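# Three arms lay a duct in a trench and close it

## Task

Put the duct into the covered trench and close the trench's cover again afterwards; both must stay that way with no robot holding them, and every gripper must release and the arms must pull away at the end.

## Robot and tools

Robots: three identical i2rt Big YAM arms named arm1, arm2 and arm3. Each has six revolute joints, a two-finger gripper and a wrist camera. Two fixed room cameras, cam_high and cam_low, also watch the scene. Each hand reaches roughly 1.0 m from its joint-1 axis. The arms act independently; one being blocked or slow does not pause the others.

Frame: a single scene frame with its origin on the floor and +z upward. The hand point is midway between the fingertips. The hand's z axis runs along the fingers, and the fingers open and close along its y axis. Robot foot poses are not printed. Camera calibrations (OpenCV pinhole plus radial distortion, 504x504 images) give T_world_to_cam and pos_world. Treat them as approximate, with errors of a few millimetres and a fraction of a degree or more. Wrist camera poses are computed from joint readings, so they carry extra error. Roughly, cam_high sits near (0.85, -1.43, 1.65) m and cam_low near (-1.31, 0.51, 0.79) m.

Tool execute_actions: arguments are actions and cameras. actions is a list holding exactly one action, or an empty list to just read state and get images. The action is an object keyed by robot name. Under each name is a joints object, and every value in it is an absolute target, not an offset. The names and ranges are:
- joint1_rad, -2.879 to 2.879: base yaw, positive counter-clockwise seen from above, 0 along the foot's facing.
- joint2_rad, 0 to 3.141: shoulder. At 0 the upper arm lies back and roughly level; larger values raise it and swing it forward.
- joint3_rad, 0 to 3.019: elbow. 0 means fully folded; larger values open it.
- joint4_rad, -1.692 to 1.57: hand pitch, positive tilts the fingers up.
- joint5_rad, -1.57 to 1.57: sideways hand swing, positive toward the arm's right.
- joint6_rad, -2.094 to 2.094: hand roll, positive clockwise viewed from behind the hand.
- gripper_m, 0 to 0.093: fingertip gap in metres.
Joints are in radians. The tolerances for done are ±0.045, 0.14, 0.09, 0.055, 0.03, 0.035 rad for joints 1 to 6 and ±0.003 m for the gripper. Any motion you list starts together with the others, but each may finish at a different moment. Joints run at different speeds, so the hand can sweep a wide, unexpected path. A joint or arm you omit may keep pushing toward its previous target. An unknown key or an out-of-range value rejects the whole call, and nothing moves. cameras is a list of names drawn from arm1_cam_wrist, arm2_cam_wrist, arm3_cam_wrist, cam_high, cam_low, or all. Omitting it, passing null or passing ["all"] returns every camera; [] returns none. Example action: {"arm1": {"joints": {"gripper_m": 0.05}}, "arm2": {"joints": {"joint1_rad": 0.3}}}.

Tool wait: seconds from 0 to 10. It commands nothing and returns the same state and images as an empty action.

Tool zoom_image: camera and region [x0, y0, x1, y1] in pixels, with (0,0) at the top left and at most 504 by 504. It enlarges part of that camera's most recent full image.

Tool finished_scene: scene is the number of the current scene. It ends the scene permanently, after the last command has been held, and reports success.

Results: joint_positions gives the current joint values. The pictures line lists the returned cameras in the same order as the images. Joint torques are raw drive outputs, one per arm joint; they are noisy and offset, so they are unreliable evidence of contact or load. The joint_status words mean:
- off_target: the joint settled away from its target and may still be pushing.
- contact_stop: the joint stopped against something and now holds there.
- time_out: the joint ran out of time. It may keep a target near its current spot and keep pushing, and on_its_own will name it.
- not_followed: with the line "joint command not followed" and a cause, a safety check blocked the arm's targets. The gripper part of that action still runs, and the blocked targets may be retried later.
on_its_own lists what the robot is doing that this call did not command. In it, "held at" is the held target, not the actual position. To relieve a joint that is pushing, command it to its reported position. A tiny change from the reported position may produce no motion. Loaded joints tend to sag.

Hazards: the arms do not stop on contact and can press hard. A forceful press between two robots fails and ends the run, and a strong collision may do the same. The anti-collision check can come too late and ignores fingers, gripper housings and wrist cameras. Sustained pushing or holding heats motors. A MOTOR HOT line appears at 85 °C. At 100 °C the whole arm, gripper included, goes limp and drops its load (OVER-TEMPERATURE FAULT, with joints marked limit_stop_at_motor_heat). After that, resend the targets. The simulation keeps running while you compose a reply, and the robot holds its last command during that time. Occasionally a loose object may be nudged by an outside push. Never knock anything out of the work area or onto the floor. Avoid drops, slips and slamming the duct or the cover. Before finishing, the duct must lie in the trench and the cover must be closed, resting on its own. Then open every gripper and move the arms clear.

Each tool is called after "Emit:" as a command line: name --argument value for each argument, lists and objects as JSON in quotes; but a table of rows of numbers goes row by row, as --pt "numbers of a row", without its own name.

## Session

I'll start by looking at the current state of the scene.

Emit:
execute_actions --actions '[]'

Scene clock: 0.00 s.
Joint torques (N m, as the arm reports them, + toward a larger angle): no reading
arm1.joint_positions: joint1_rad=-0.218 joint2_rad=+0.474 joint3_rad=+1.411 joint4_rad=-1.165 joint5_rad=-0.235 joint6_rad=+0.064 gripper_m=+0.094
arm1.joint_status: not commanded
arm1.hand: x=-0.0050 y=-0.4407 z=+1.4544 quat_wxyz=(-0.405, +0.531, -0.571, -0.477) (m; scene frame)
arm2.joint_positions: joint1_rad=+0.052 joint2_rad=+0.580 joint3_rad=+1.324 joint4_rad=-1.223 joint5_rad=-0.117 joint6_rad=+0.183 gripper_m=+0.094
arm2.joint_status: not commanded
arm2.hand: x=-0.5547 y=-0.2078 z=+1.3476 quat_wxyz=(-0.280, +0.588, -0.621, -0.436) (m; scene frame)
arm3.joint_positions: joint1_rad=+0.109 joint2_rad=+0.425 joint3_rad=+1.410 joint4_rad=-1.482 joint5_rad=-0.021 joint6_rad=-0.393 gripper_m=+0.094
arm3.joint_status: not commanded
arm3.hand: x=+0.5054 y=-0.3128 z=+1.3506 quat_wxyz=(-0.395, +0.747, -0.431, -0.318) (m; scene frame)
pictures: arm1_cam_wrist, arm2_cam_wrist, arm3_cam_wrist, cam_high, cam_low
Images, in order (width x height): arm1_cam_wrist 504x504, arm2_cam_wrist 504x504, arm3_cam_wrist 504x504, cam_high 504x504, cam_low 504x504.

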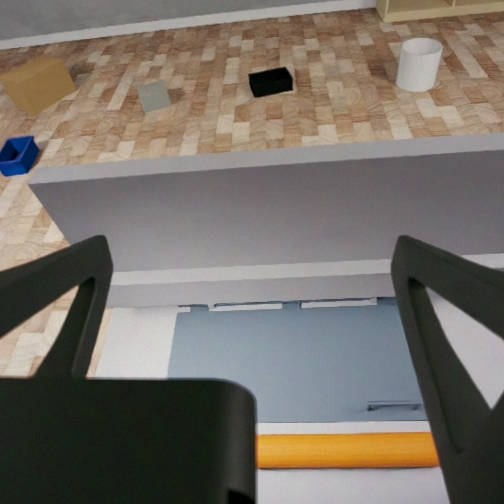

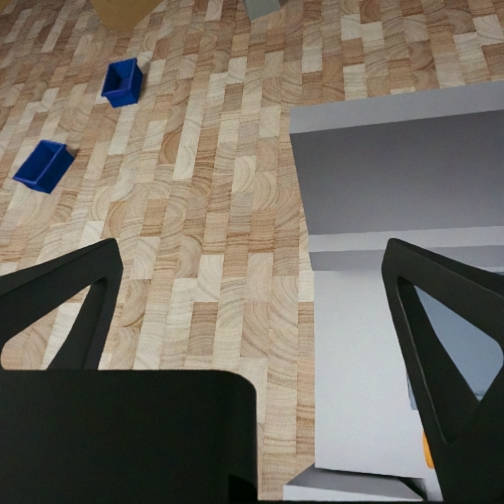

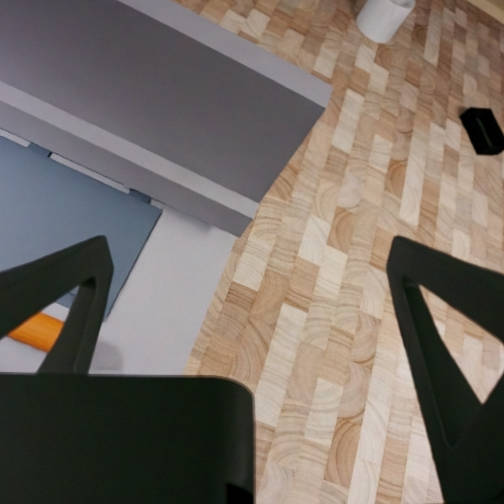

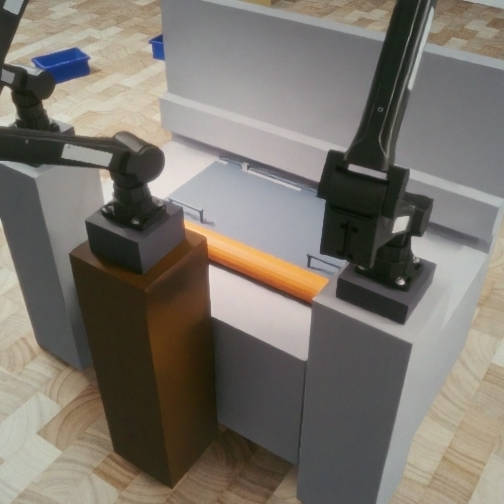

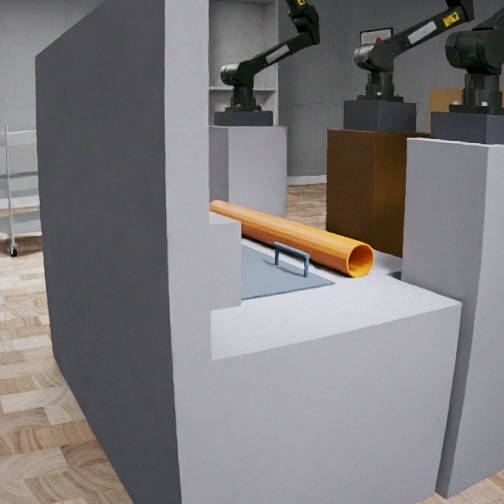

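Emit:
zoom_image --camera "cam_high" --region '[140, 130, 380, 330]'

Emit:
zoom_image --camera "cam_low" --region '[190, 170, 420, 330]'

Emit:
zoom_image --camera "arm1_cam_wrist" --region '[90, 250, 504, 504]'

Region (140, 130, 380, 330) of cam_high's 504x504 image, scaled by 2.100, with more detail than that image has.

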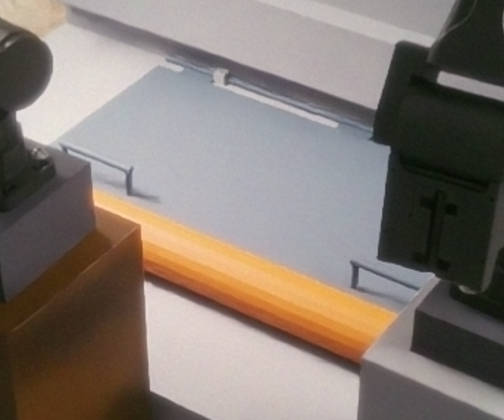

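Region (190, 170, 420, 330) of cam_low's 504x504 image, scaled by 2.191, with more detail than that image has; it fills the top 351 rows of this view, and the rest is white.

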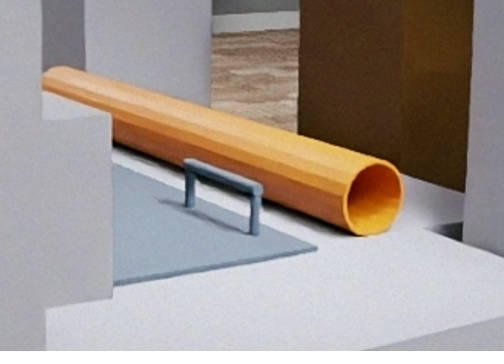

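Region (90, 250, 504, 504) of arm1_cam_wrist's 504x504 image, scaled by 1.217, with more detail than that image has; it fills the top 309 rows of this view, and the rest is white.

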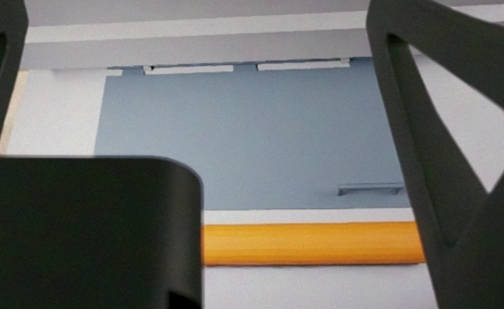

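Emit:
execute_actions --actions '[{"arm1": {"joints": {"joint4_rad": -1.65}}, "arm2": {"joints": {"joint3_rad": 0.85}}, "arm3": {"joints": {"joint2_rad": 0.95}}}]' --cameras '["arm1_cam_wrist", "arm2_cam_wrist", "arm3_cam_wrist"]'

Scene clock: 65.00 s.
Joint torques (N m, as the arm reports them, + toward a larger angle): arm1=[-0.09  3.66  6.98  1.19 -0.05 -0.02] | arm2=[-0.3   0.4  11.56  1.66  0.05 -0.08] | arm3=[-0.61 -3.4  10.57  1.2  -0.08 -0.1 ]
arm1.joint_positions: joint1_rad=-0.218 joint2_rad=+0.474 joint3_rad=+1.411 joint4_rad=-1.637 joint5_rad=-0.235 joint6_rad=+0.064 gripper_m=+0.094
arm1.joint_status: all done
arm1.hand: x=-0.0148 y=-0.4900 z=+1.3533 quat_wxyz=(-0.246, +0.588, -0.683, -0.357) (m; scene frame)
arm2.joint_positions: joint1_rad=+0.052 joint2_rad=+0.583 joint3_rad=+0.842 joint4_rad=-1.222 joint5_rad=-0.117 joint6_rad=+0.183 gripper_m=+0.094
arm2.joint_status: all done
arm2.hand: x=-0.5546 y=-0.1979 z=+1.1000 quat_wxyz=(-0.140, +0.643, -0.704, -0.267) (m; scene frame)
arm3.joint_positions: joint1_rad=+0.109 joint2_rad=+0.956 joint3_rad=+1.410 joint4_rad=-1.482 joint5_rad=-0.021 joint6_rad=-0.393 gripper_m=+0.094
arm3.joint_status: all done
arm3.hand: x=+0.4796 y=-0.1188 z=+1.2351 quat_wxyz=(-0.200, +0.835, -0.483, -0.172) (m; scene frame)
pictures: arm1_cam_wrist, arm2_cam_wrist, arm3_cam_wrist
camera_calibration (this result's frames):
arm1_cam_wrist: T_world_to_cam=[[0.981005, -0.0506989, -0.187238, 0.242787], [-0.0984013, -0.961893, -0.255105, -0.117204], [-0.167169, 0.268684, -0.948611, 1.533], [0, 0, 0, 1]] pos_world=[0.00656213, -0.512321, 1.46978]
arm2_cam_wrist: T_world_to_cam=[[0.980794, -0.0325058, -0.19232, 0.74752], [-0.0236627, -0.998562, 0.0481009, -0.259164], [-0.193607, -0.0426262, -0.980153, 1.08139], [0, 0, 0, 1]] pos_world=[-0.529931, -0.188397, 1.21616]
arm3_cam_wrist: T_world_to_cam=[[0.872468, 0.454175, 0.180344, -0.590904], [0.439201, -0.890594, 0.118089, -0.456947], [0.214246, -0.0238216, -0.976489, 1.22353], [0, 0, 0, 1]] pos_world=[0.454101, -0.109434, 1.35529]
Images, in order (width x height): arm1_cam_wrist 504x504, arm2_cam_wrist 504x504, arm3_cam_wrist 504x504.

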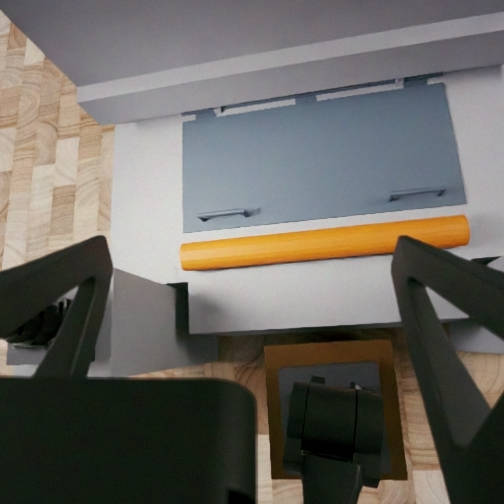

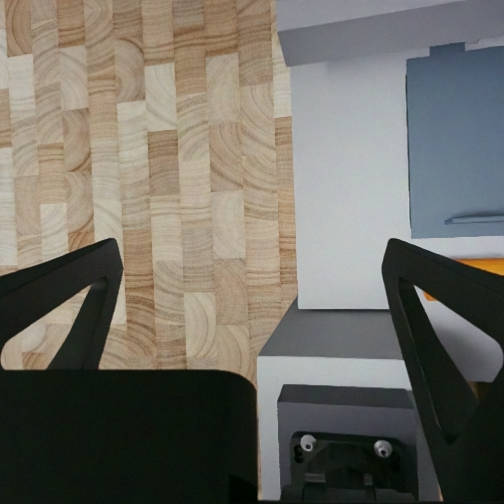

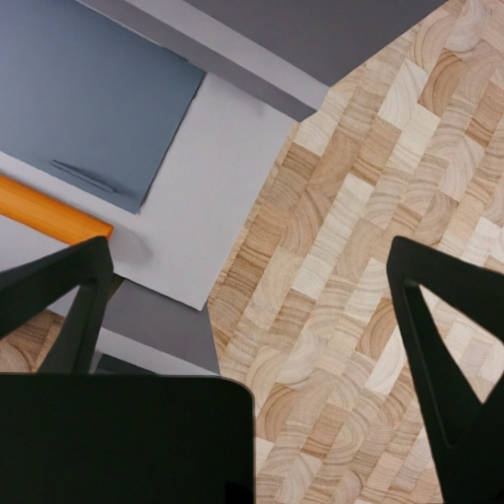

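Emit:
zoom_image --camera "arm1_cam_wrist" --region '[160, 80, 330, 290]'

Emit:
zoom_image --camera "arm1_cam_wrist" --region '[330, 50, 500, 260]'

Emit:
zoom_image --camera "arm2_cam_wrist" --region '[270, 0, 504, 320]'

Emit:
zoom_image --camera "arm3_cam_wrist" --region '[0, 0, 260, 280]'

Region (160, 80, 330, 290) of arm1_cam_wrist's 504x504 image, scaled by 2.400, with more detail than that image has; it fills the left 408 columns of this view, and the rest is white.

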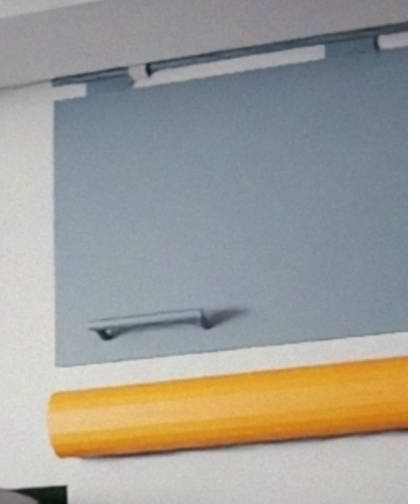

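Region (330, 50, 500, 260) of arm1_cam_wrist's 504x504 image, scaled by 2.400, with more detail than that image has; it fills the left 408 columns of this view, and the rest is white.

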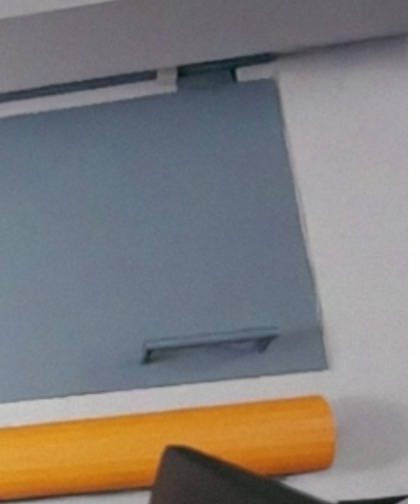

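Region (270, 0, 504, 320) of arm2_cam_wrist's 504x504 image, scaled by 1.575, with more detail than that image has; it fills the left 369 columns of this view, and the rest is white.

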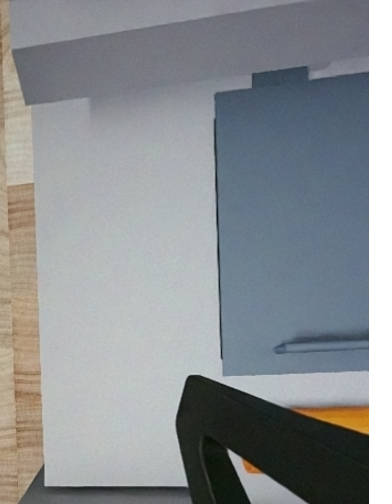

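Region (0, 0, 260, 280) of arm3_cam_wrist's 504x504 image, scaled by 1.800, with more detail than that image has; it fills the left 468 columns of this view, and the rest is white.

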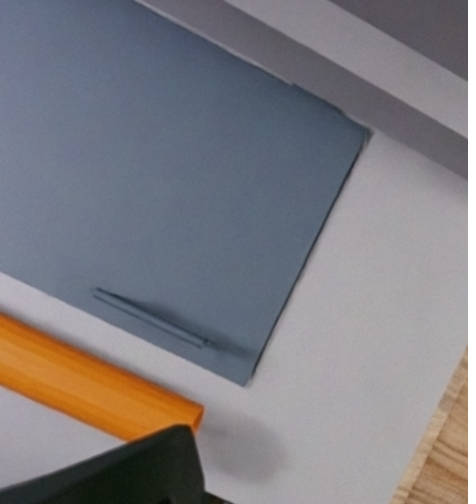

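Emit:
execute_actions --actions '[{"arm1": {"joints": {"joint1_rad": -0.011, "joint2_rad": 2.0, "joint3_rad": 0.83, "joint4_rad": -0.3, "joint5_rad": 0.0, "joint6_rad": 1.571}}, "arm2": {"joints": {"joint1_rad": -0.5, "joint2_rad": 1.9, "joint3_rad": 0.55, "joint4_rad": 0.3, "joint5_rad": -0.329, "joint6_rad": 0.658, "gripper_m": 0.05}}, "arm3": {"joints": {"joint1_rad": 0.45, "joint2_rad": 1.9, "joint3_rad": 0.55, "joint4_rad": 0.3, "joint5_rad": 0.303, "joint6_rad": -0.713, "gripper_m": 0.05}}}]' --cameras '["cam_high", "cam_low"]'

Scene clock: 187.13 s.
Joint torques (N m, as the arm reports them, + toward a larger angle): arm1=[  0.19 -12.1    3.11   0.85   0.39   0.11] | arm2=[-0.8  -9.2   3.65  1.93 -0.16  0.01] | arm3=[-1.06 -8.39  2.49  1.52  0.24 -0.17]
arm1.joint_positions: joint1_rad=-0.015 joint2_rad=+1.990 joint3_rad=+0.831 joint4_rad=-0.312 joint5_rad=-0.005 joint6_rad=+1.558 gripper_m=+0.094
arm1.joint_status: all done
arm1.hand: x=-0.0033 y=-0.2042 z=+0.6921 quat_wxyz=(+0.002, +0.010, -0.999, -0.051) (m; scene frame)
arm2.joint_positions: joint1_rad=-0.495 joint2_rad=+1.893 joint3_rad=+0.547 joint4_rad=+0.287 joint5_rad=-0.327 joint6_rad=+0.646 gripper_m=+0.050
arm2.joint_status: all done
arm2.hand: x=-0.3761 y=-0.0658 z=+0.6962 quat_wxyz=(-0.043, +0.247, -0.924, -0.289) (m; scene frame)
arm3.joint_positions: joint1_rad=+0.457 joint2_rad=+1.896 joint3_rad=+0.552 joint4_rad=+0.284 joint5_rad=+0.299 joint6_rad=-0.703 gripper_m=+0.050
arm3.joint_status: all done
arm3.hand: x=+0.3776 y=-0.0639 z=+0.6864 quat_wxyz=(-0.278, +0.933, -0.226, -0.045) (m; scene frame)
pictures: cam_high, cam_low
Images, in order (width x height): cam_high 504x504, cam_low 504x504.

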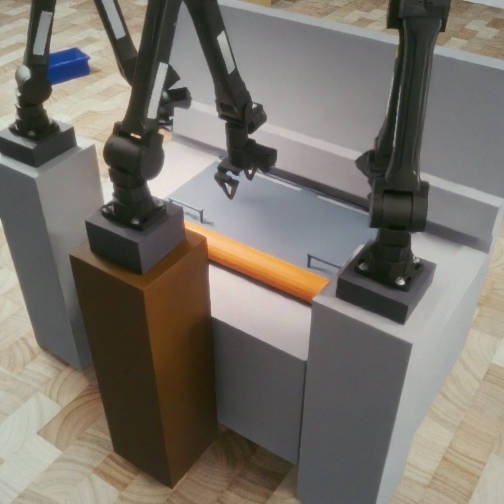

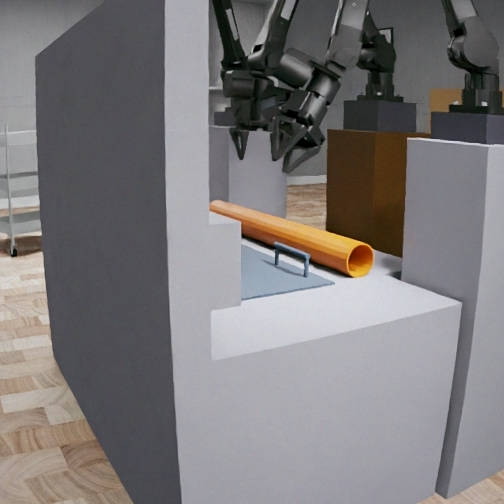

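Emit:
execute_actions --actions '[{"arm1": {"joints": {"joint1_rad": -0.02, "joint2_rad": 2.22, "joint3_rad": 0.83, "joint4_rad": -0.177, "joint5_rad": 0.0, "joint6_rad": 1.583}}, "arm2": {"joints": {"joint1_rad": -0.952, "joint2_rad": 2.303, "joint3_rad": 0.465, "joint4_rad": 0.762, "joint5_rad": -0.28, "joint6_rad": 0.765}}, "arm3": {"joints": {"joint1_rad": 0.87, "joint2_rad": 2.263, "joint3_rad": 0.466, "joint4_rad": 0.735, "joint5_rad": 0.255, "joint6_rad": -0.811}}}]'

Scene clock: 269.10 s.
Joint torques (N m, as the arm reports them, + toward a larger angle): arm1=[ -0.45 -13.1    1.55   0.57   0.37   0.12] | arm2=[-0.61 -9.02 -1.9   1.89 -0.02  0.02] | arm3=[-0.82 -8.41 -1.58  1.53 -0.03 -0.17]
arm1.joint_positions: joint1_rad=-0.015 joint2_rad=+2.223 joint3_rad=+0.825 joint4_rad=-0.188 joint5_rad=-0.004 joint6_rad=+1.570 gripper_m=+0.094
arm1.joint_status: all done
arm1.hand: x=-0.0028 y=-0.2513 z=+0.6061 quat_wxyz=(+0.002, +0.004, -1.000, +0.006) (m; scene frame)
arm2.joint_positions: joint1_rad=-0.951 joint2_rad=+2.296 joint3_rad=+0.470 joint4_rad=+0.749 joint5_rad=-0.280 joint6_rad=+0.753 gripper_m=+0.050
arm2.joint_status: all done
arm2.hand: x=-0.2707 y=-0.2141 z=+0.5964 quat_wxyz=(-0.102, -0.027, -0.961, -0.255) (m; scene frame)
arm3.joint_positions: joint1_rad=+0.874 joint2_rad=+2.261 joint3_rad=+0.473 joint4_rad=+0.718 joint5_rad=+0.257 joint6_rad=-0.801 gripper_m=+0.050
arm3.joint_status: all done
arm3.hand: x=+0.2751 y=-0.1990 z=+0.5970 quat_wxyz=(-0.252, +0.962, +0.024, -0.102) (m; scene frame)
pictures: arm1_cam_wrist, arm2_cam_wrist, arm3_cam_wrist, cam_high, cam_low
camera_calibration (this result's frames):
arm1_cam_wrist: T_world_to_cam=[[0.0186976, -0.999699, 0.015893, -0.26106], [-0.812559, -0.00593145, 0.582849, -0.34667], [-0.582579, -0.0238119, -0.812425, 0.604833], [0, 0, 0, 1]] pos_world=[0.0755545, -0.248636, 0.697586]
arm2_cam_wrist: T_world_to_cam=[[-0.00125455, -0.87004, -0.49298, 0.105859], [-0.913001, -0.200118, 0.355502, -0.49752], [-0.407955, 0.450538, -0.794096, 0.578687], [0, 0, 0, 1]] pos_world=[-0.218025, -0.268181, 0.688589]
arm3_cam_wrist: T_world_to_cam=[[-0.00147799, 0.86619, 0.499712, -0.129283], [0.913903, -0.201678, 0.352288, -0.496504], [0.40593, 0.457209, -0.791316, 0.574782], [0, 0, 0, 1]] pos_world=[0.220245, -0.250946, 0.694351]
Images, in order (width x height): arm1_cam_wrist 504x504, arm2_cam_wrist 504x504, arm3_cam_wrist 504x504, cam_high 504x504, cam_low 504x504.

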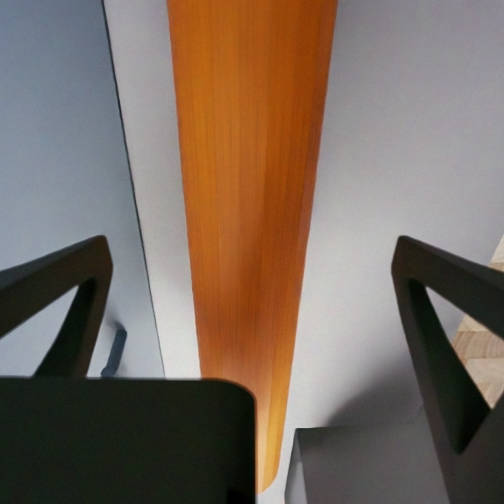

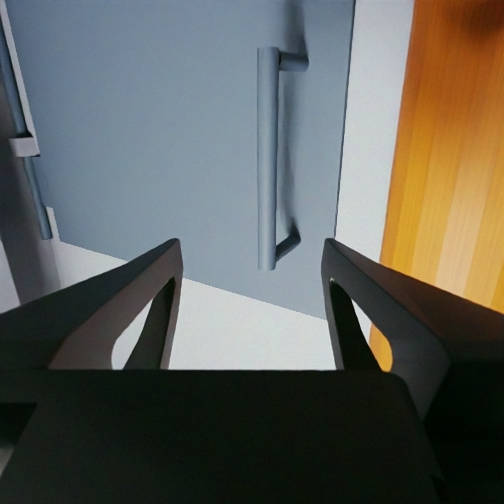

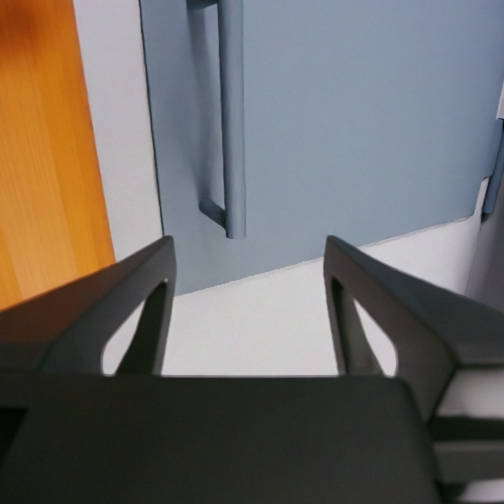

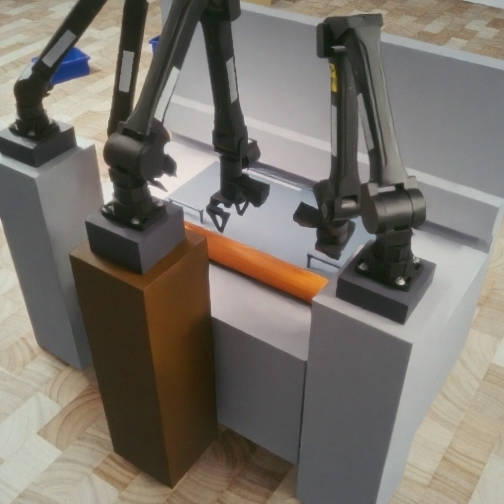

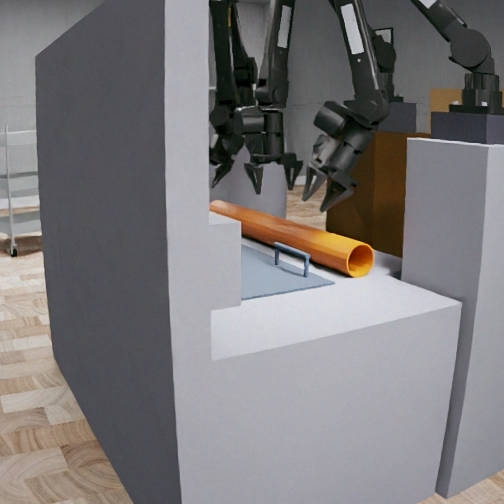

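Emit:
zoom_image --camera "arm2_cam_wrist" --region '[160, 30, 420, 340]'

Emit:
zoom_image --camera "arm3_cam_wrist" --region '[90, 0, 350, 310]'

Emit:
zoom_image --camera "cam_low" --region '[200, 90, 400, 290]'

Region (160, 30, 420, 340) of arm2_cam_wrist's 504x504 image, scaled by 1.626, with more detail than that image has; it fills the left 423 columns of this view, and the rest is white.

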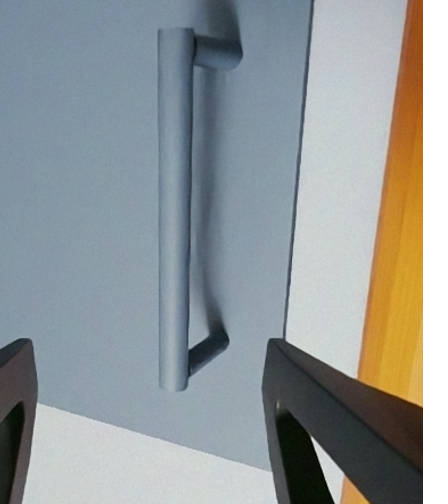

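Region (90, 0, 350, 310) of arm3_cam_wrist's 504x504 image, scaled by 1.626, with more detail than that image has; it fills the left 423 columns of this view, and the rest is white.

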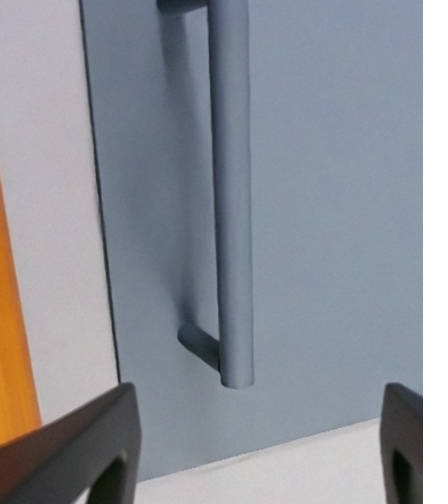

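Region (200, 90, 400, 290) of cam_low's 504x504 image, scaled by 2.520, with more detail than that image has.

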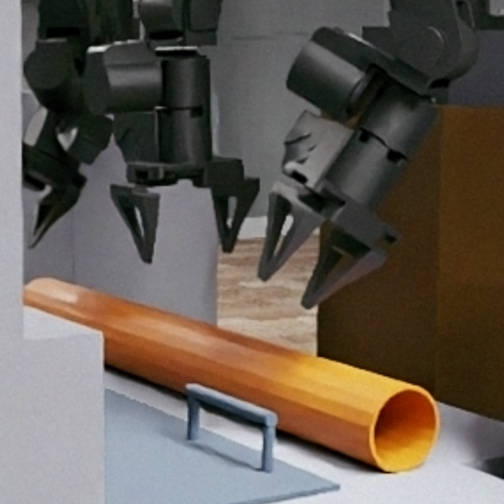

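Emit:
execute_actions --actions '[{"arm1": {"joints": {"joint2_rad": 2.463, "joint3_rad": 0.923, "joint4_rad": -0.023}}, "arm2": {"joints": {"joint1_rad": -0.803, "joint2_rad": 2.523, "joint3_rad": 0.684, "joint4_rad": 0.697, "joint5_rad": -0.146, "joint6_rad": 0.858, "gripper_m": 0.043}}, "arm3": {"joints": {"joint1_rad": 0.781, "joint2_rad": 2.453, "joint3_rad": 0.697, "joint4_rad": 0.617, "joint5_rad": 0.147, "joint6_rad": -0.853, "gripper_m": 0.043}}}]' --cameras '["arm1_cam_wrist", "arm2_cam_wrist", "arm3_cam_wrist", "cam_low"]'

Scene clock: 375.70 s.
Joint torques (N m, as the arm reports them, + toward a larger angle): arm1=[ -0.39 -13.37   0.48   0.5    0.38   0.11] | arm2=[ -0.73 -10.76  -1.66   0.84   0.17   0.04] | arm3=[ -0.05 -10.17  -0.5    0.56  -0.17  -0.18]
arm1.joint_positions: joint1_rad=-0.015 joint2_rad=+2.462 joint3_rad=+0.919 joint4_rad=-0.031 joint5_rad=-0.004 joint6_rad=+1.571 gripper_m=+0.094
arm1.joint_status: all done
arm1.hand: x=-0.0027 y=-0.2499 z=+0.5260 quat_wxyz=(+0.002, +0.004, -1.000, +0.000) (m; scene frame)
arm2.joint_positions: joint1_rad=-0.798 joint2_rad=+2.516 joint3_rad=+0.683 joint4_rad=+0.702 joint5_rad=-0.148 joint6_rad=+0.845 gripper_m=+0.043
arm2.joint_status: all done
arm2.hand: x=-0.2706 y=-0.1722 z=+0.5150 quat_wxyz=(-0.099, -0.017, -0.974, -0.204) (m; scene frame)
arm3.joint_positions: joint1_rad=+0.777 joint2_rad=+2.454 joint3_rad=+0.692 joint4_rad=+0.625 joint5_rad=+0.151 joint6_rad=-0.843 gripper_m=+0.043
arm3.joint_status: all done
arm3.hand: x=+0.2597 y=-0.1627 z=+0.5233 quat_wxyz=(-0.200, +0.975, +0.014, -0.099) (m; scene frame)
pictures: arm1_cam_wrist, arm2_cam_wrist, arm3_cam_wrist, cam_low
camera_calibration (this result's frames):
arm1_cam_wrist: T_world_to_cam=[[0.0179457, -0.999831, 0.00407134, -0.252234], [-0.812517, -0.0122105, 0.582809, -0.301468], [-0.582661, -0.013767, -0.812599, 0.542413], [0, 0, 0, 1]] pos_world=[0.0756217, -0.248405, 0.617489]
arm2_cam_wrist: T_world_to_cam=[[0.00687729, -0.917262, -0.398225, 0.0474363], [-0.908256, -0.172338, 0.381274, -0.46738], [-0.418358, 0.359068, -0.834294, 0.497334], [0, 0, 0, 1]] pos_world=[-0.216763, -0.215613, 0.612014]
arm3_cam_wrist: T_world_to_cam=[[0.00627874, 0.91467, 0.404153, -0.0680001], [0.909615, -0.173118, 0.377665, -0.456703], [0.415405, 0.365253, -0.833084, 0.510484], [0, 0, 0, 1]] pos_world=[0.203794, -0.203322, 0.625239]
Images, in order (width x height): arm1_cam_wrist 504x504, arm2_cam_wrist 504x504, arm3_cam_wrist 504x504, cam_low 504x504.

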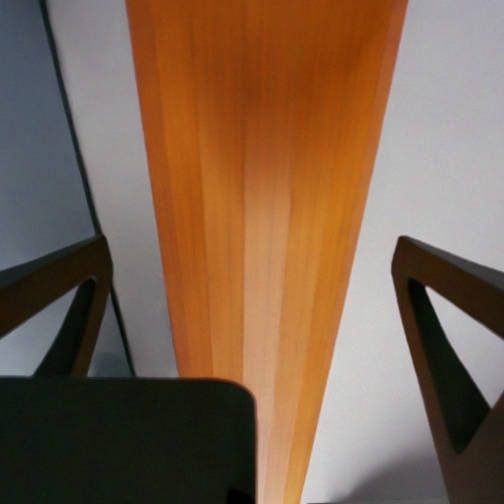

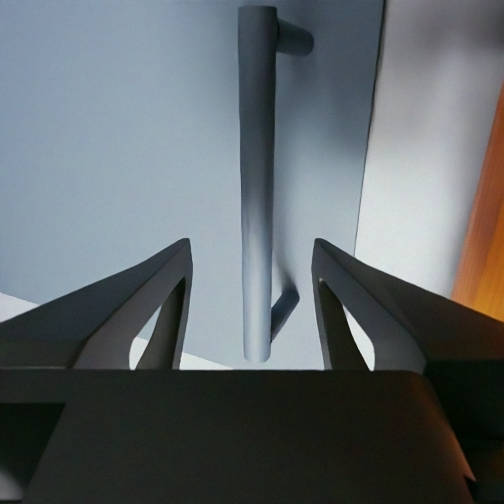

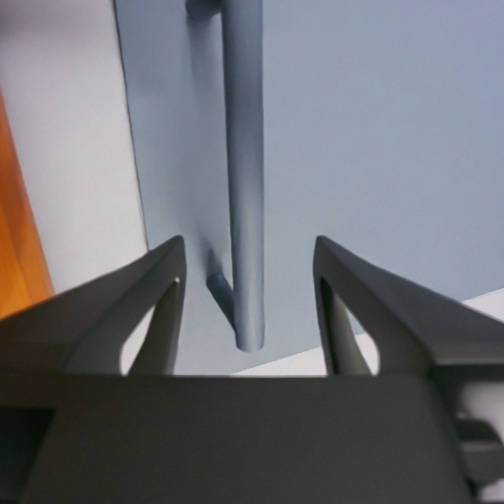

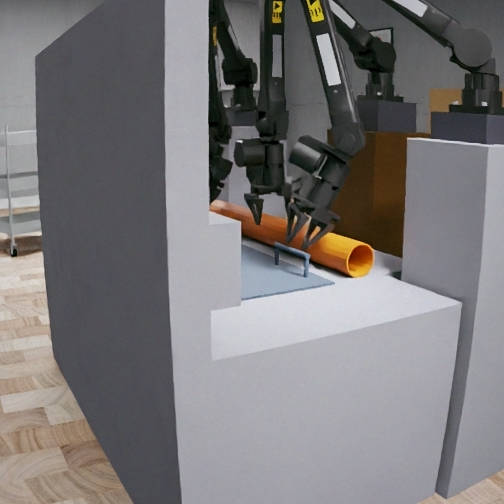

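Emit:
zoom_image --camera "arm3_cam_wrist" --region '[150, 0, 350, 370]'

Emit:
zoom_image --camera "arm1_cam_wrist" --region '[60, 100, 460, 300]'

Emit:
zoom_image --camera "cam_low" --region '[205, 150, 385, 290]'

Region (150, 0, 350, 370) of arm3_cam_wrist's 504x504 image, scaled by 1.362, with more detail than that image has; it fills the left 272 columns of this view, and the rest is white.

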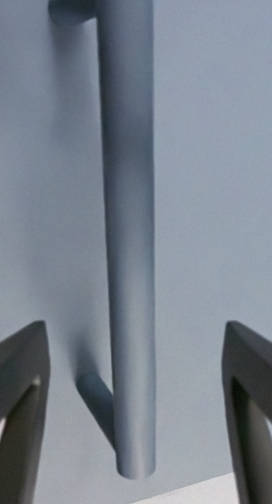

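Region (60, 100, 460, 300) of arm1_cam_wrist's 504x504 image, scaled by 1.260, with more detail than that image has.

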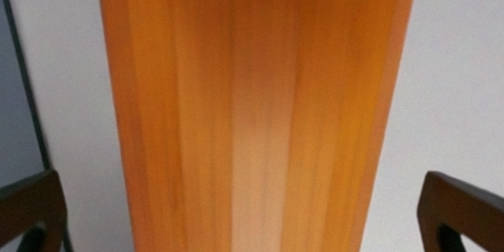

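Region (205, 150, 385, 290) of cam_low's 504x504 image, scaled by 2.800, with more detail than that image has.

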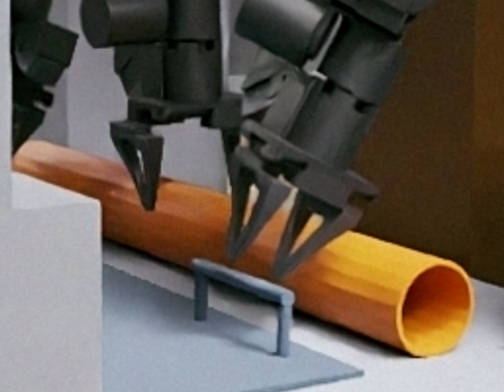

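Emit:
execute_actions --actions '[{"arm1": {"joints": {"joint2_rad": 2.616, "joint3_rad": 1.049, "joint4_rad": -0.085}}, "arm2": {"joints": {"joint1_rad": -0.79, "joint2_rad": 2.615, "joint3_rad": 0.779, "joint5_rad": -0.137, "joint6_rad": 0.876}}, "arm3": {"joints": {"joint1_rad": 0.779, "joint2_rad": 2.54, "joint3_rad": 0.784, "joint4_rad": 0.64, "joint5_rad": 0.14, "joint6_rad": -0.884}}}]' --cameras '["arm1_cam_wrist", "arm2_cam_wrist", "arm3_cam_wrist", "cam_low"]'

Scene clock: 466.57 s.
Joint torques (N m, as the arm reports them, + toward a larger angle): arm1=[ -0.39 -13.58   0.08  -0.08   0.37   0.11] | arm2=[  0.14 -11.37  -1.63   1.04   0.19   0.04] | arm3=[ -0.25 -10.55  -0.65   1.32  -0.18  -0.18]
arm1.joint_positions: joint1_rad=-0.015 joint2_rad=+2.608 joint3_rad=+1.046 joint4_rad=-0.082 joint5_rad=-0.004 joint6_rad=+1.571 gripper_m=+0.094
arm1.joint_status: all done
arm1.hand: x=-0.0027 y=-0.2512 z=+0.4753 quat_wxyz=(+0.002, +0.003, -0.999, +0.035) (m; scene frame)
arm2.joint_positions: joint1_rad=-0.798 joint2_rad=+2.604 joint3_rad=+0.779 joint4_rad=+0.701 joint5_rad=-0.139 joint6_rad=+0.864 gripper_m=+0.043
arm2.joint_status: all done
arm2.hand: x=-0.2563 y=-0.1606 z=+0.4838 quat_wxyz=(-0.103, -0.026, -0.973, -0.205) (m; scene frame)
arm3.joint_positions: joint1_rad=+0.777 joint2_rad=+2.534 joint3_rad=+0.782 joint4_rad=+0.627 joint5_rad=+0.144 joint6_rad=-0.874 gripper_m=+0.043
arm3.joint_status: all done
arm3.hand: x=+0.2442 y=-0.1495 z=+0.4963 quat_wxyz=(-0.204, +0.973, +0.029, -0.103) (m; scene frame)
pictures: arm1_cam_wrist, arm2_cam_wrist, arm3_cam_wrist, cam_low
camera_calibration (this result's frames):
arm1_cam_wrist: T_world_to_cam=[[0.0178648, -0.997027, 0.0749514, -0.28628], [-0.812821, 0.0291713, 0.581783, -0.261028], [-0.58224, -0.0713155, -0.809883, 0.485506], [0, 0, 0, 1]] pos_world=[0.0756267, -0.24319, 0.566522]
arm2_cam_wrist: T_world_to_cam=[[-0.00986059, -0.91573, -0.401672, 0.0432066], [-0.913312, -0.155306, 0.376486, -0.436688], [-0.407141, 0.370564, -0.834816, 0.478056], [0, 0, 0, 1]] pos_world=[-0.20377, -0.205405, 0.580851]
arm3_cam_wrist: T_world_to_cam=[[-0.0210465, 0.910049, 0.413967, -0.0679671], [0.914809, -0.149513, 0.375194, -0.426619], [0.403338, 0.386597, -0.829374, 0.493974], [0, 0, 0, 1]] pos_world=[0.189605, -0.192901, 0.59789]
Images, in order (width x height): arm1_cam_wrist 504x504, arm2_cam_wrist 504x504, arm3_cam_wrist 504x504, cam_low 504x504.

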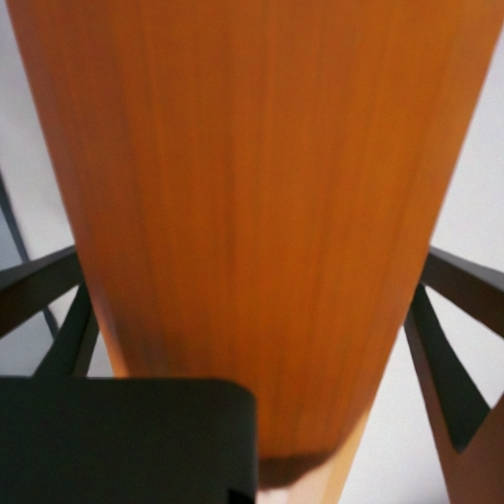

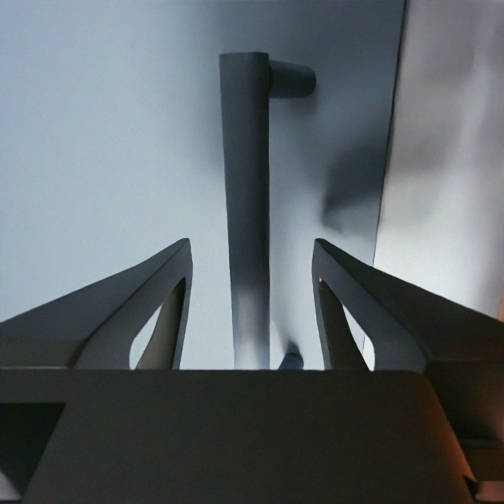

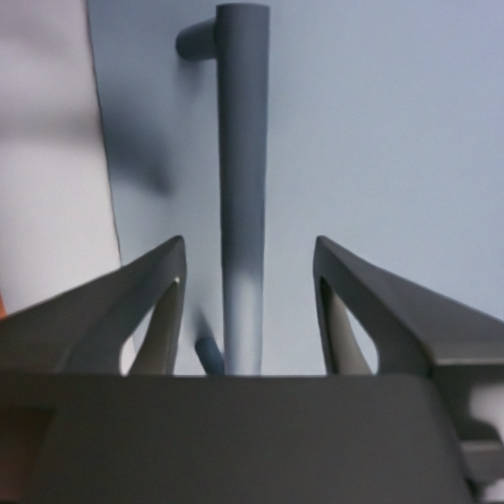

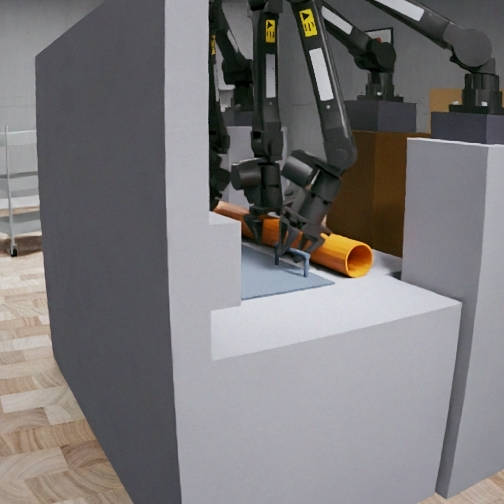

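Emit:
execute_actions --actions '[{"arm1": {"joints": {"gripper_m": 0.04}}, "arm2": {"joints": {"gripper_m": 0.0, "joint6_rad": 0.845}}, "arm3": {"joints": {"gripper_m": 0.0}}}]' --cameras '[]'

Emit:
execute_actions --actions '[{"arm1": {"joints": {"joint2_rad": 2.565, "joint3_rad": 0.995}}, "arm2": {"joints": {"joint1_rad": -0.708, "joint2_rad": 2.328, "joint3_rad": 0.744, "joint4_rad": 0.334, "joint5_rad": 0.006, "joint6_rad": 0.89}}, "arm3": {"joints": {"joint1_rad": 0.696, "joint2_rad": 2.27, "joint3_rad": 0.764, "joint4_rad": 0.254, "joint5_rad": 0.001, "joint6_rad": -0.9}}}]' --cameras '["cam_high", "cam_low"]'

Scene clock: 562.60 s.
Joint torques (N m, as the arm reports them, + toward a larger angle): arm1=[ -0.39 -13.63   0.11  -0.08   0.37   0.1 ] | arm2=[  0.15 -11.36  -1.62   0.98   0.24  -0.13] | arm3=[ -0.24 -10.36  -0.66   1.28   0.03  -0.19]
arm1.joint_positions: joint1_rad=-0.015 joint2_rad=+2.608 joint3_rad=+1.046 joint4_rad=-0.083 joint5_rad=-0.004 joint6_rad=+1.573 gripper_m=+0.074
arm1.joint_status: gripper_m off_target (ended at +0.074, target +0.040)
arm1.hand: x=-0.0026 y=-0.2513 z=+0.4753 quat_wxyz=(+0.001, +0.003, -0.999, +0.035) (m; scene frame)
arm2.joint_positions: joint1_rad=-0.797 joint2_rad=+2.604 joint3_rad=+0.779 joint4_rad=+0.701 joint5_rad=-0.140 joint6_rad=+0.847 gripper_m=+0.010
arm2.joint_status: gripper_m off_target (ended at +0.010, target +0.000); the others done
arm2.hand: x=-0.2566 y=-0.1604 z=+0.4838 quat_wxyz=(-0.104, -0.018, -0.973, -0.205) (m; scene frame)
arm3.joint_positions: joint1_rad=+0.777 joint2_rad=+2.536 joint3_rad=+0.781 joint4_rad=+0.628 joint5_rad=+0.139 joint6_rad=-0.874 gripper_m=+0.010
arm3.joint_status: gripper_m off_target (ended at +0.010, target +0.000)
arm3.hand: x=+0.2440 y=-0.1511 z=+0.4954 quat_wxyz=(-0.202, +0.973, +0.030, -0.104) (m; scene frame)
pictures: none
No camera images: the call's "cameras" was empty. Leave "cameras" out to get every camera's image.

Scene clock: 563.67 s.
Joint torques (N m, as the arm reports them, + toward a larger angle): arm1=[ -0.38 -16.11  -0.51  -0.16   0.36   0.1 ] | arm2=[  0.22 -15.7   -1.2    0.2   -0.05   0.15] | arm3=[ -0.93 -13.79   0.06  -0.05   0.01  -0.19]
arm1.joint_positions: joint1_rad=-0.015 joint2_rad=+2.598 joint3_rad=+0.996 joint4_rad=-0.083 joint5_rad=-0.004 joint6_rad=+1.573 gripper_m=+0.074
arm1.joint_status: all done
arm1.hand: x=-0.0024 y=-0.2778 z=+0.4799 quat_wxyz=(+0.001, +0.002, -0.998, +0.055) (m; scene frame)
arm2.joint_positions: joint1_rad=-0.718 joint2_rad=+2.374 joint3_rad=+0.761 joint4_rad=+0.350 joint5_rad=+0.012 joint6_rad=+0.867 gripper_m=+0.010
arm2.joint_status: all done
arm2.hand: x=-0.2558 y=-0.1509 z=+0.5363 quat_wxyz=(-0.106, -0.005, -0.988, -0.110) (m; scene frame)
arm3.joint_positions: joint1_rad=+0.703 joint2_rad=+2.313 joint3_rad=+0.773 joint4_rad=+0.273 joint5_rad=-0.002 joint6_rad=-0.890 gripper_m=+0.010
arm3.joint_status: all done
arm3.hand: x=+0.2450 y=-0.1419 z=+0.5487 quat_wxyz=(-0.110, +0.988, +0.018, -0.103) (m; scene frame)
pictures: cam_high, cam_low
Images, in order (width x height): cam_high 504x504, cam_low 504x504.

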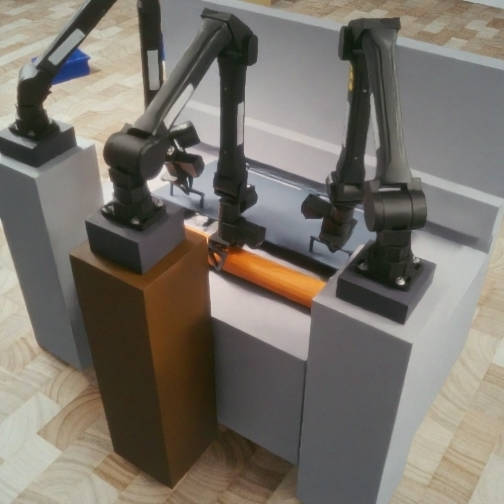

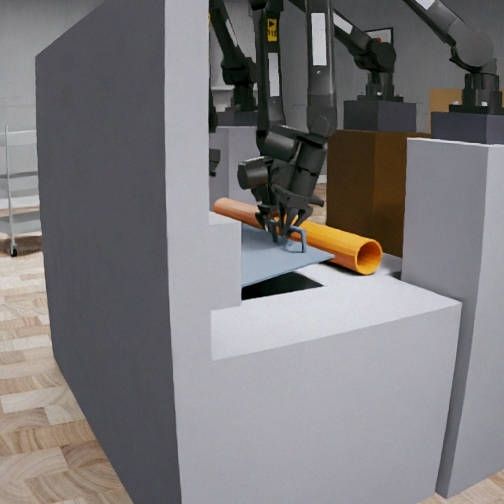

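Emit:
execute_actions --actions '[{"arm1": {"joints": {"joint2_rad": 2.5, "joint3_rad": 0.87, "joint4_rad": 0.11}}, "arm2": {"joints": {"joint1_rad": -0.595, "joint2_rad": 2.068, "joint3_rad": 0.855, "joint4_rad": -0.16, "joint5_rad": 0.144, "joint6_rad": 0.97}}, "arm3": {"joints": {"joint1_rad": 0.588, "joint2_rad": 2.03, "joint3_rad": 0.89, "joint4_rad": -0.234, "joint5_rad": -0.139, "joint6_rad": -0.976}}}]' --cameras '[]'

Emit:
execute_actions --actions '[{"arm2": {"joints": {"joint1_rad": -0.494, "joint2_rad": 2.022, "joint3_rad": 1.105, "joint4_rad": -0.638, "joint5_rad": 0.25, "joint6_rad": 1.066}}, "arm3": {"joints": {"joint1_rad": 0.49, "joint2_rad": 2.003, "joint3_rad": 1.15, "joint4_rad": -0.7, "joint5_rad": -0.247, "joint6_rad": -1.068}}}]'

Scene clock: 572.53 s.
Joint torques (N m, as the arm reports them, + toward a larger angle): arm1=[ -0.4  -14.58  -0.95   0.65   0.36   0.09] | arm2=[  0.89 -17.36   4.09  -0.46  -0.02   0.26] | arm3=[ -1.34 -14.59   4.87  -0.48   0.08  -0.25]
arm1.joint_positions: joint1_rad=-0.015 joint2_rad=+2.521 joint3_rad=+0.876 joint4_rad=+0.100 joint5_rad=-0.004 joint6_rad=+1.573 gripper_m=+0.074
arm1.joint_status: all done
arm1.hand: x=-0.0025 y=-0.2716 z=+0.5066 quat_wxyz=(+0.002, +0.003, -1.000, -0.014) (m; scene frame)
arm2.joint_positions: joint1_rad=-0.615 joint2_rad=+2.129 joint3_rad=+0.845 joint4_rad=-0.138 joint5_rad=+0.152 joint6_rad=+0.939 gripper_m=+0.010
arm2.joint_status: all done
arm2.hand: x=-0.2544 y=-0.1183 z=+0.6158 quat_wxyz=(-0.106, +0.005, -0.994, -0.014) (m; scene frame)
arm3.joint_positions: joint1_rad=+0.600 joint2_rad=+2.078 joint3_rad=+0.868 joint4_rad=-0.209 joint5_rad=-0.146 joint6_rad=-0.963 gripper_m=+0.010
arm3.joint_status: all done
arm3.hand: x=+0.2455 y=-0.1097 z=+0.6307 quat_wxyz=(-0.014, +0.994, +0.010, -0.108) (m; scene frame)
pictures: none
No camera images: the call's "cameras" was empty. Leave "cameras" out to get every camera's image.

Scene clock: 575.00 s.
Joint torques (N m, as the arm reports them, + toward a larger angle): arm1=[ -0.46 -14.6   -0.92   0.64   0.36   0.09] | arm2=[  1.94 -19.55   9.06  -1.49  -0.5    0.42] | arm3=[ -2.48 -16.4    9.    -0.89   0.36  -0.33]
arm1.joint_positions: joint1_rad=-0.015 joint2_rad=+2.521 joint3_rad=+0.876 joint4_rad=+0.100 joint5_rad=-0.004 joint6_rad=+1.573 gripper_m=+0.074
arm1.joint_status: not commanded
arm1.hand: x=-0.0025 y=-0.2716 z=+0.5066 quat_wxyz=(+0.002, +0.003, -1.000, -0.014) (m; scene frame)
arm2.joint_positions: joint1_rad=-0.529 joint2_rad=+2.094 joint3_rad=+1.062 joint4_rad=-0.603 joint5_rad=+0.270 joint6_rad=+1.022 gripper_m=+0.010
arm2.joint_status: joint6_rad time_out (moved +0.084 of +0.127); the others done
arm2.on_its_own: joint6_rad reads +1.022 and still pushes toward +1.066 since a time_out
arm2.hand: x=-0.2537 y=-0.0841 z=+0.6649 quat_wxyz=(-0.101, +0.016, -0.990, +0.099) (m; scene frame)
arm3.joint_positions: joint1_rad=+0.516 joint2_rad=+2.059 joint3_rad=+1.095 joint4_rad=-0.674 joint5_rad=-0.263 joint6_rad=-1.048 gripper_m=+0.010
arm3.joint_status: all done
arm3.hand: x=+0.2466 y=-0.0767 z=+0.6805 quat_wxyz=(+0.101, +0.990, +0.000, -0.101) (m; scene frame)
pictures: arm1_cam_wrist, arm2_cam_wrist, arm3_cam_wrist, cam_high, cam_low
camera_calibration (this result's frames):
arm1_cam_wrist: T_world_to_cam=[[0.0160588, -0.999579, -0.0241446, -0.259459], [-0.812639, -0.0271168, 0.582136, -0.293965], [-0.582546, 0.0102724, -0.812733, 0.533127], [0, 0, 0, 1]] pos_world=[0.0758499, -0.272798, 0.598153]
arm2_cam_wrist: T_world_to_cam=[[0.010503, -0.979332, 0.201986, -0.215536], [-0.909827, 0.0744448, 0.408256, -0.491573], [-0.414855, -0.18806, -0.890241, 0.589899], [0, 0, 0, 1]] pos_world=[-0.20026, -0.0635502, 0.769375]
arm3_cam_wrist: T_world_to_cam=[[-0.0272504, 0.981813, -0.187885, 0.206149], [0.910065, 0.102128, 0.401686, -0.484582], [0.413569, -0.160041, -0.896297, 0.61871], [0, 0, 0, 1]] pos_world=[0.190739, -0.0538922, 0.787929]
Images, in order (width x height): arm1_cam_wrist 504x504, arm2_cam_wrist 504x504, arm3_cam_wrist 504x504, cam_high 504x504, cam_low 504x504.

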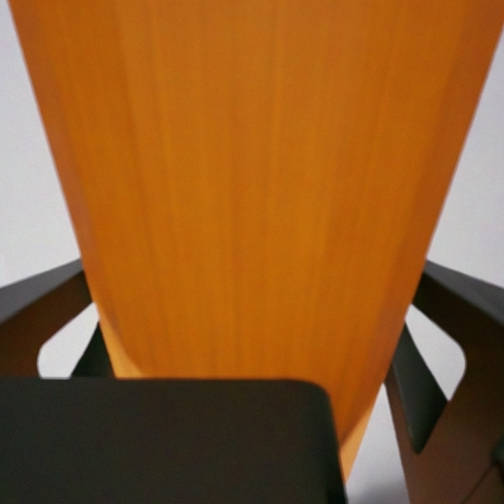

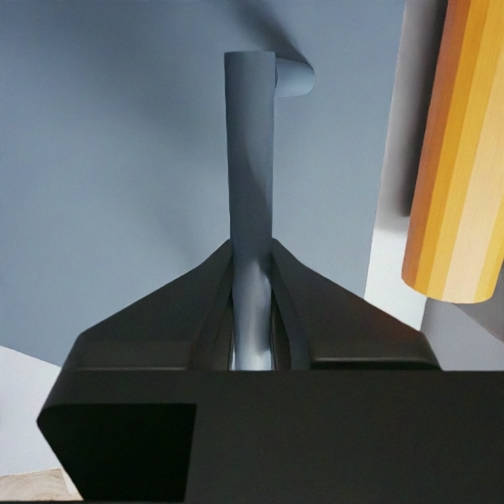

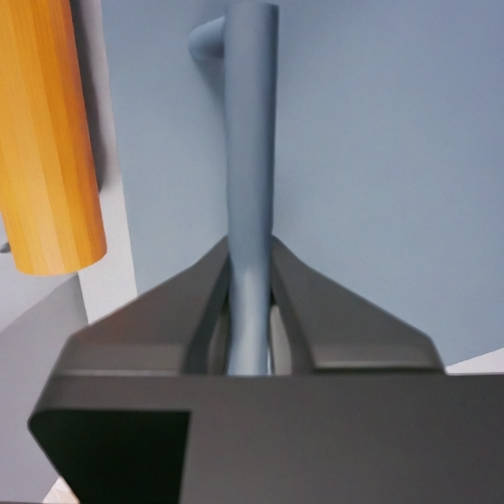

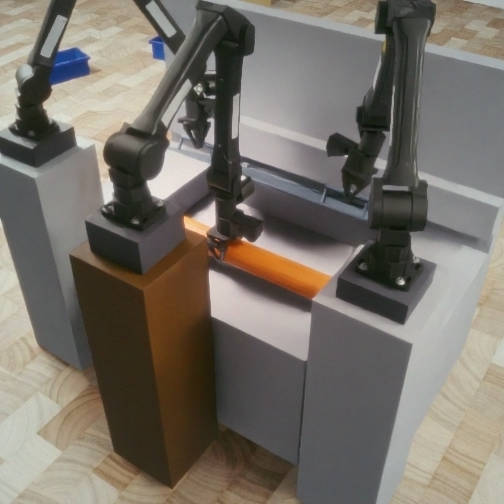

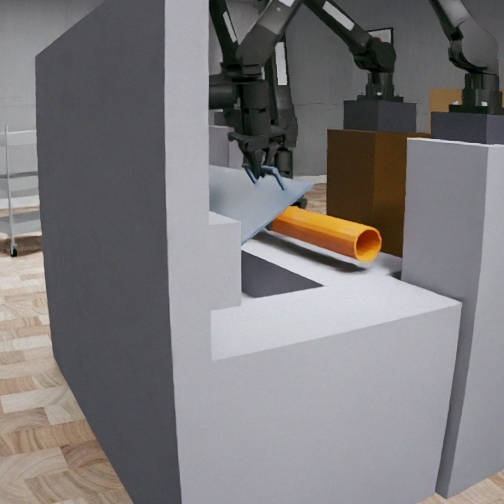

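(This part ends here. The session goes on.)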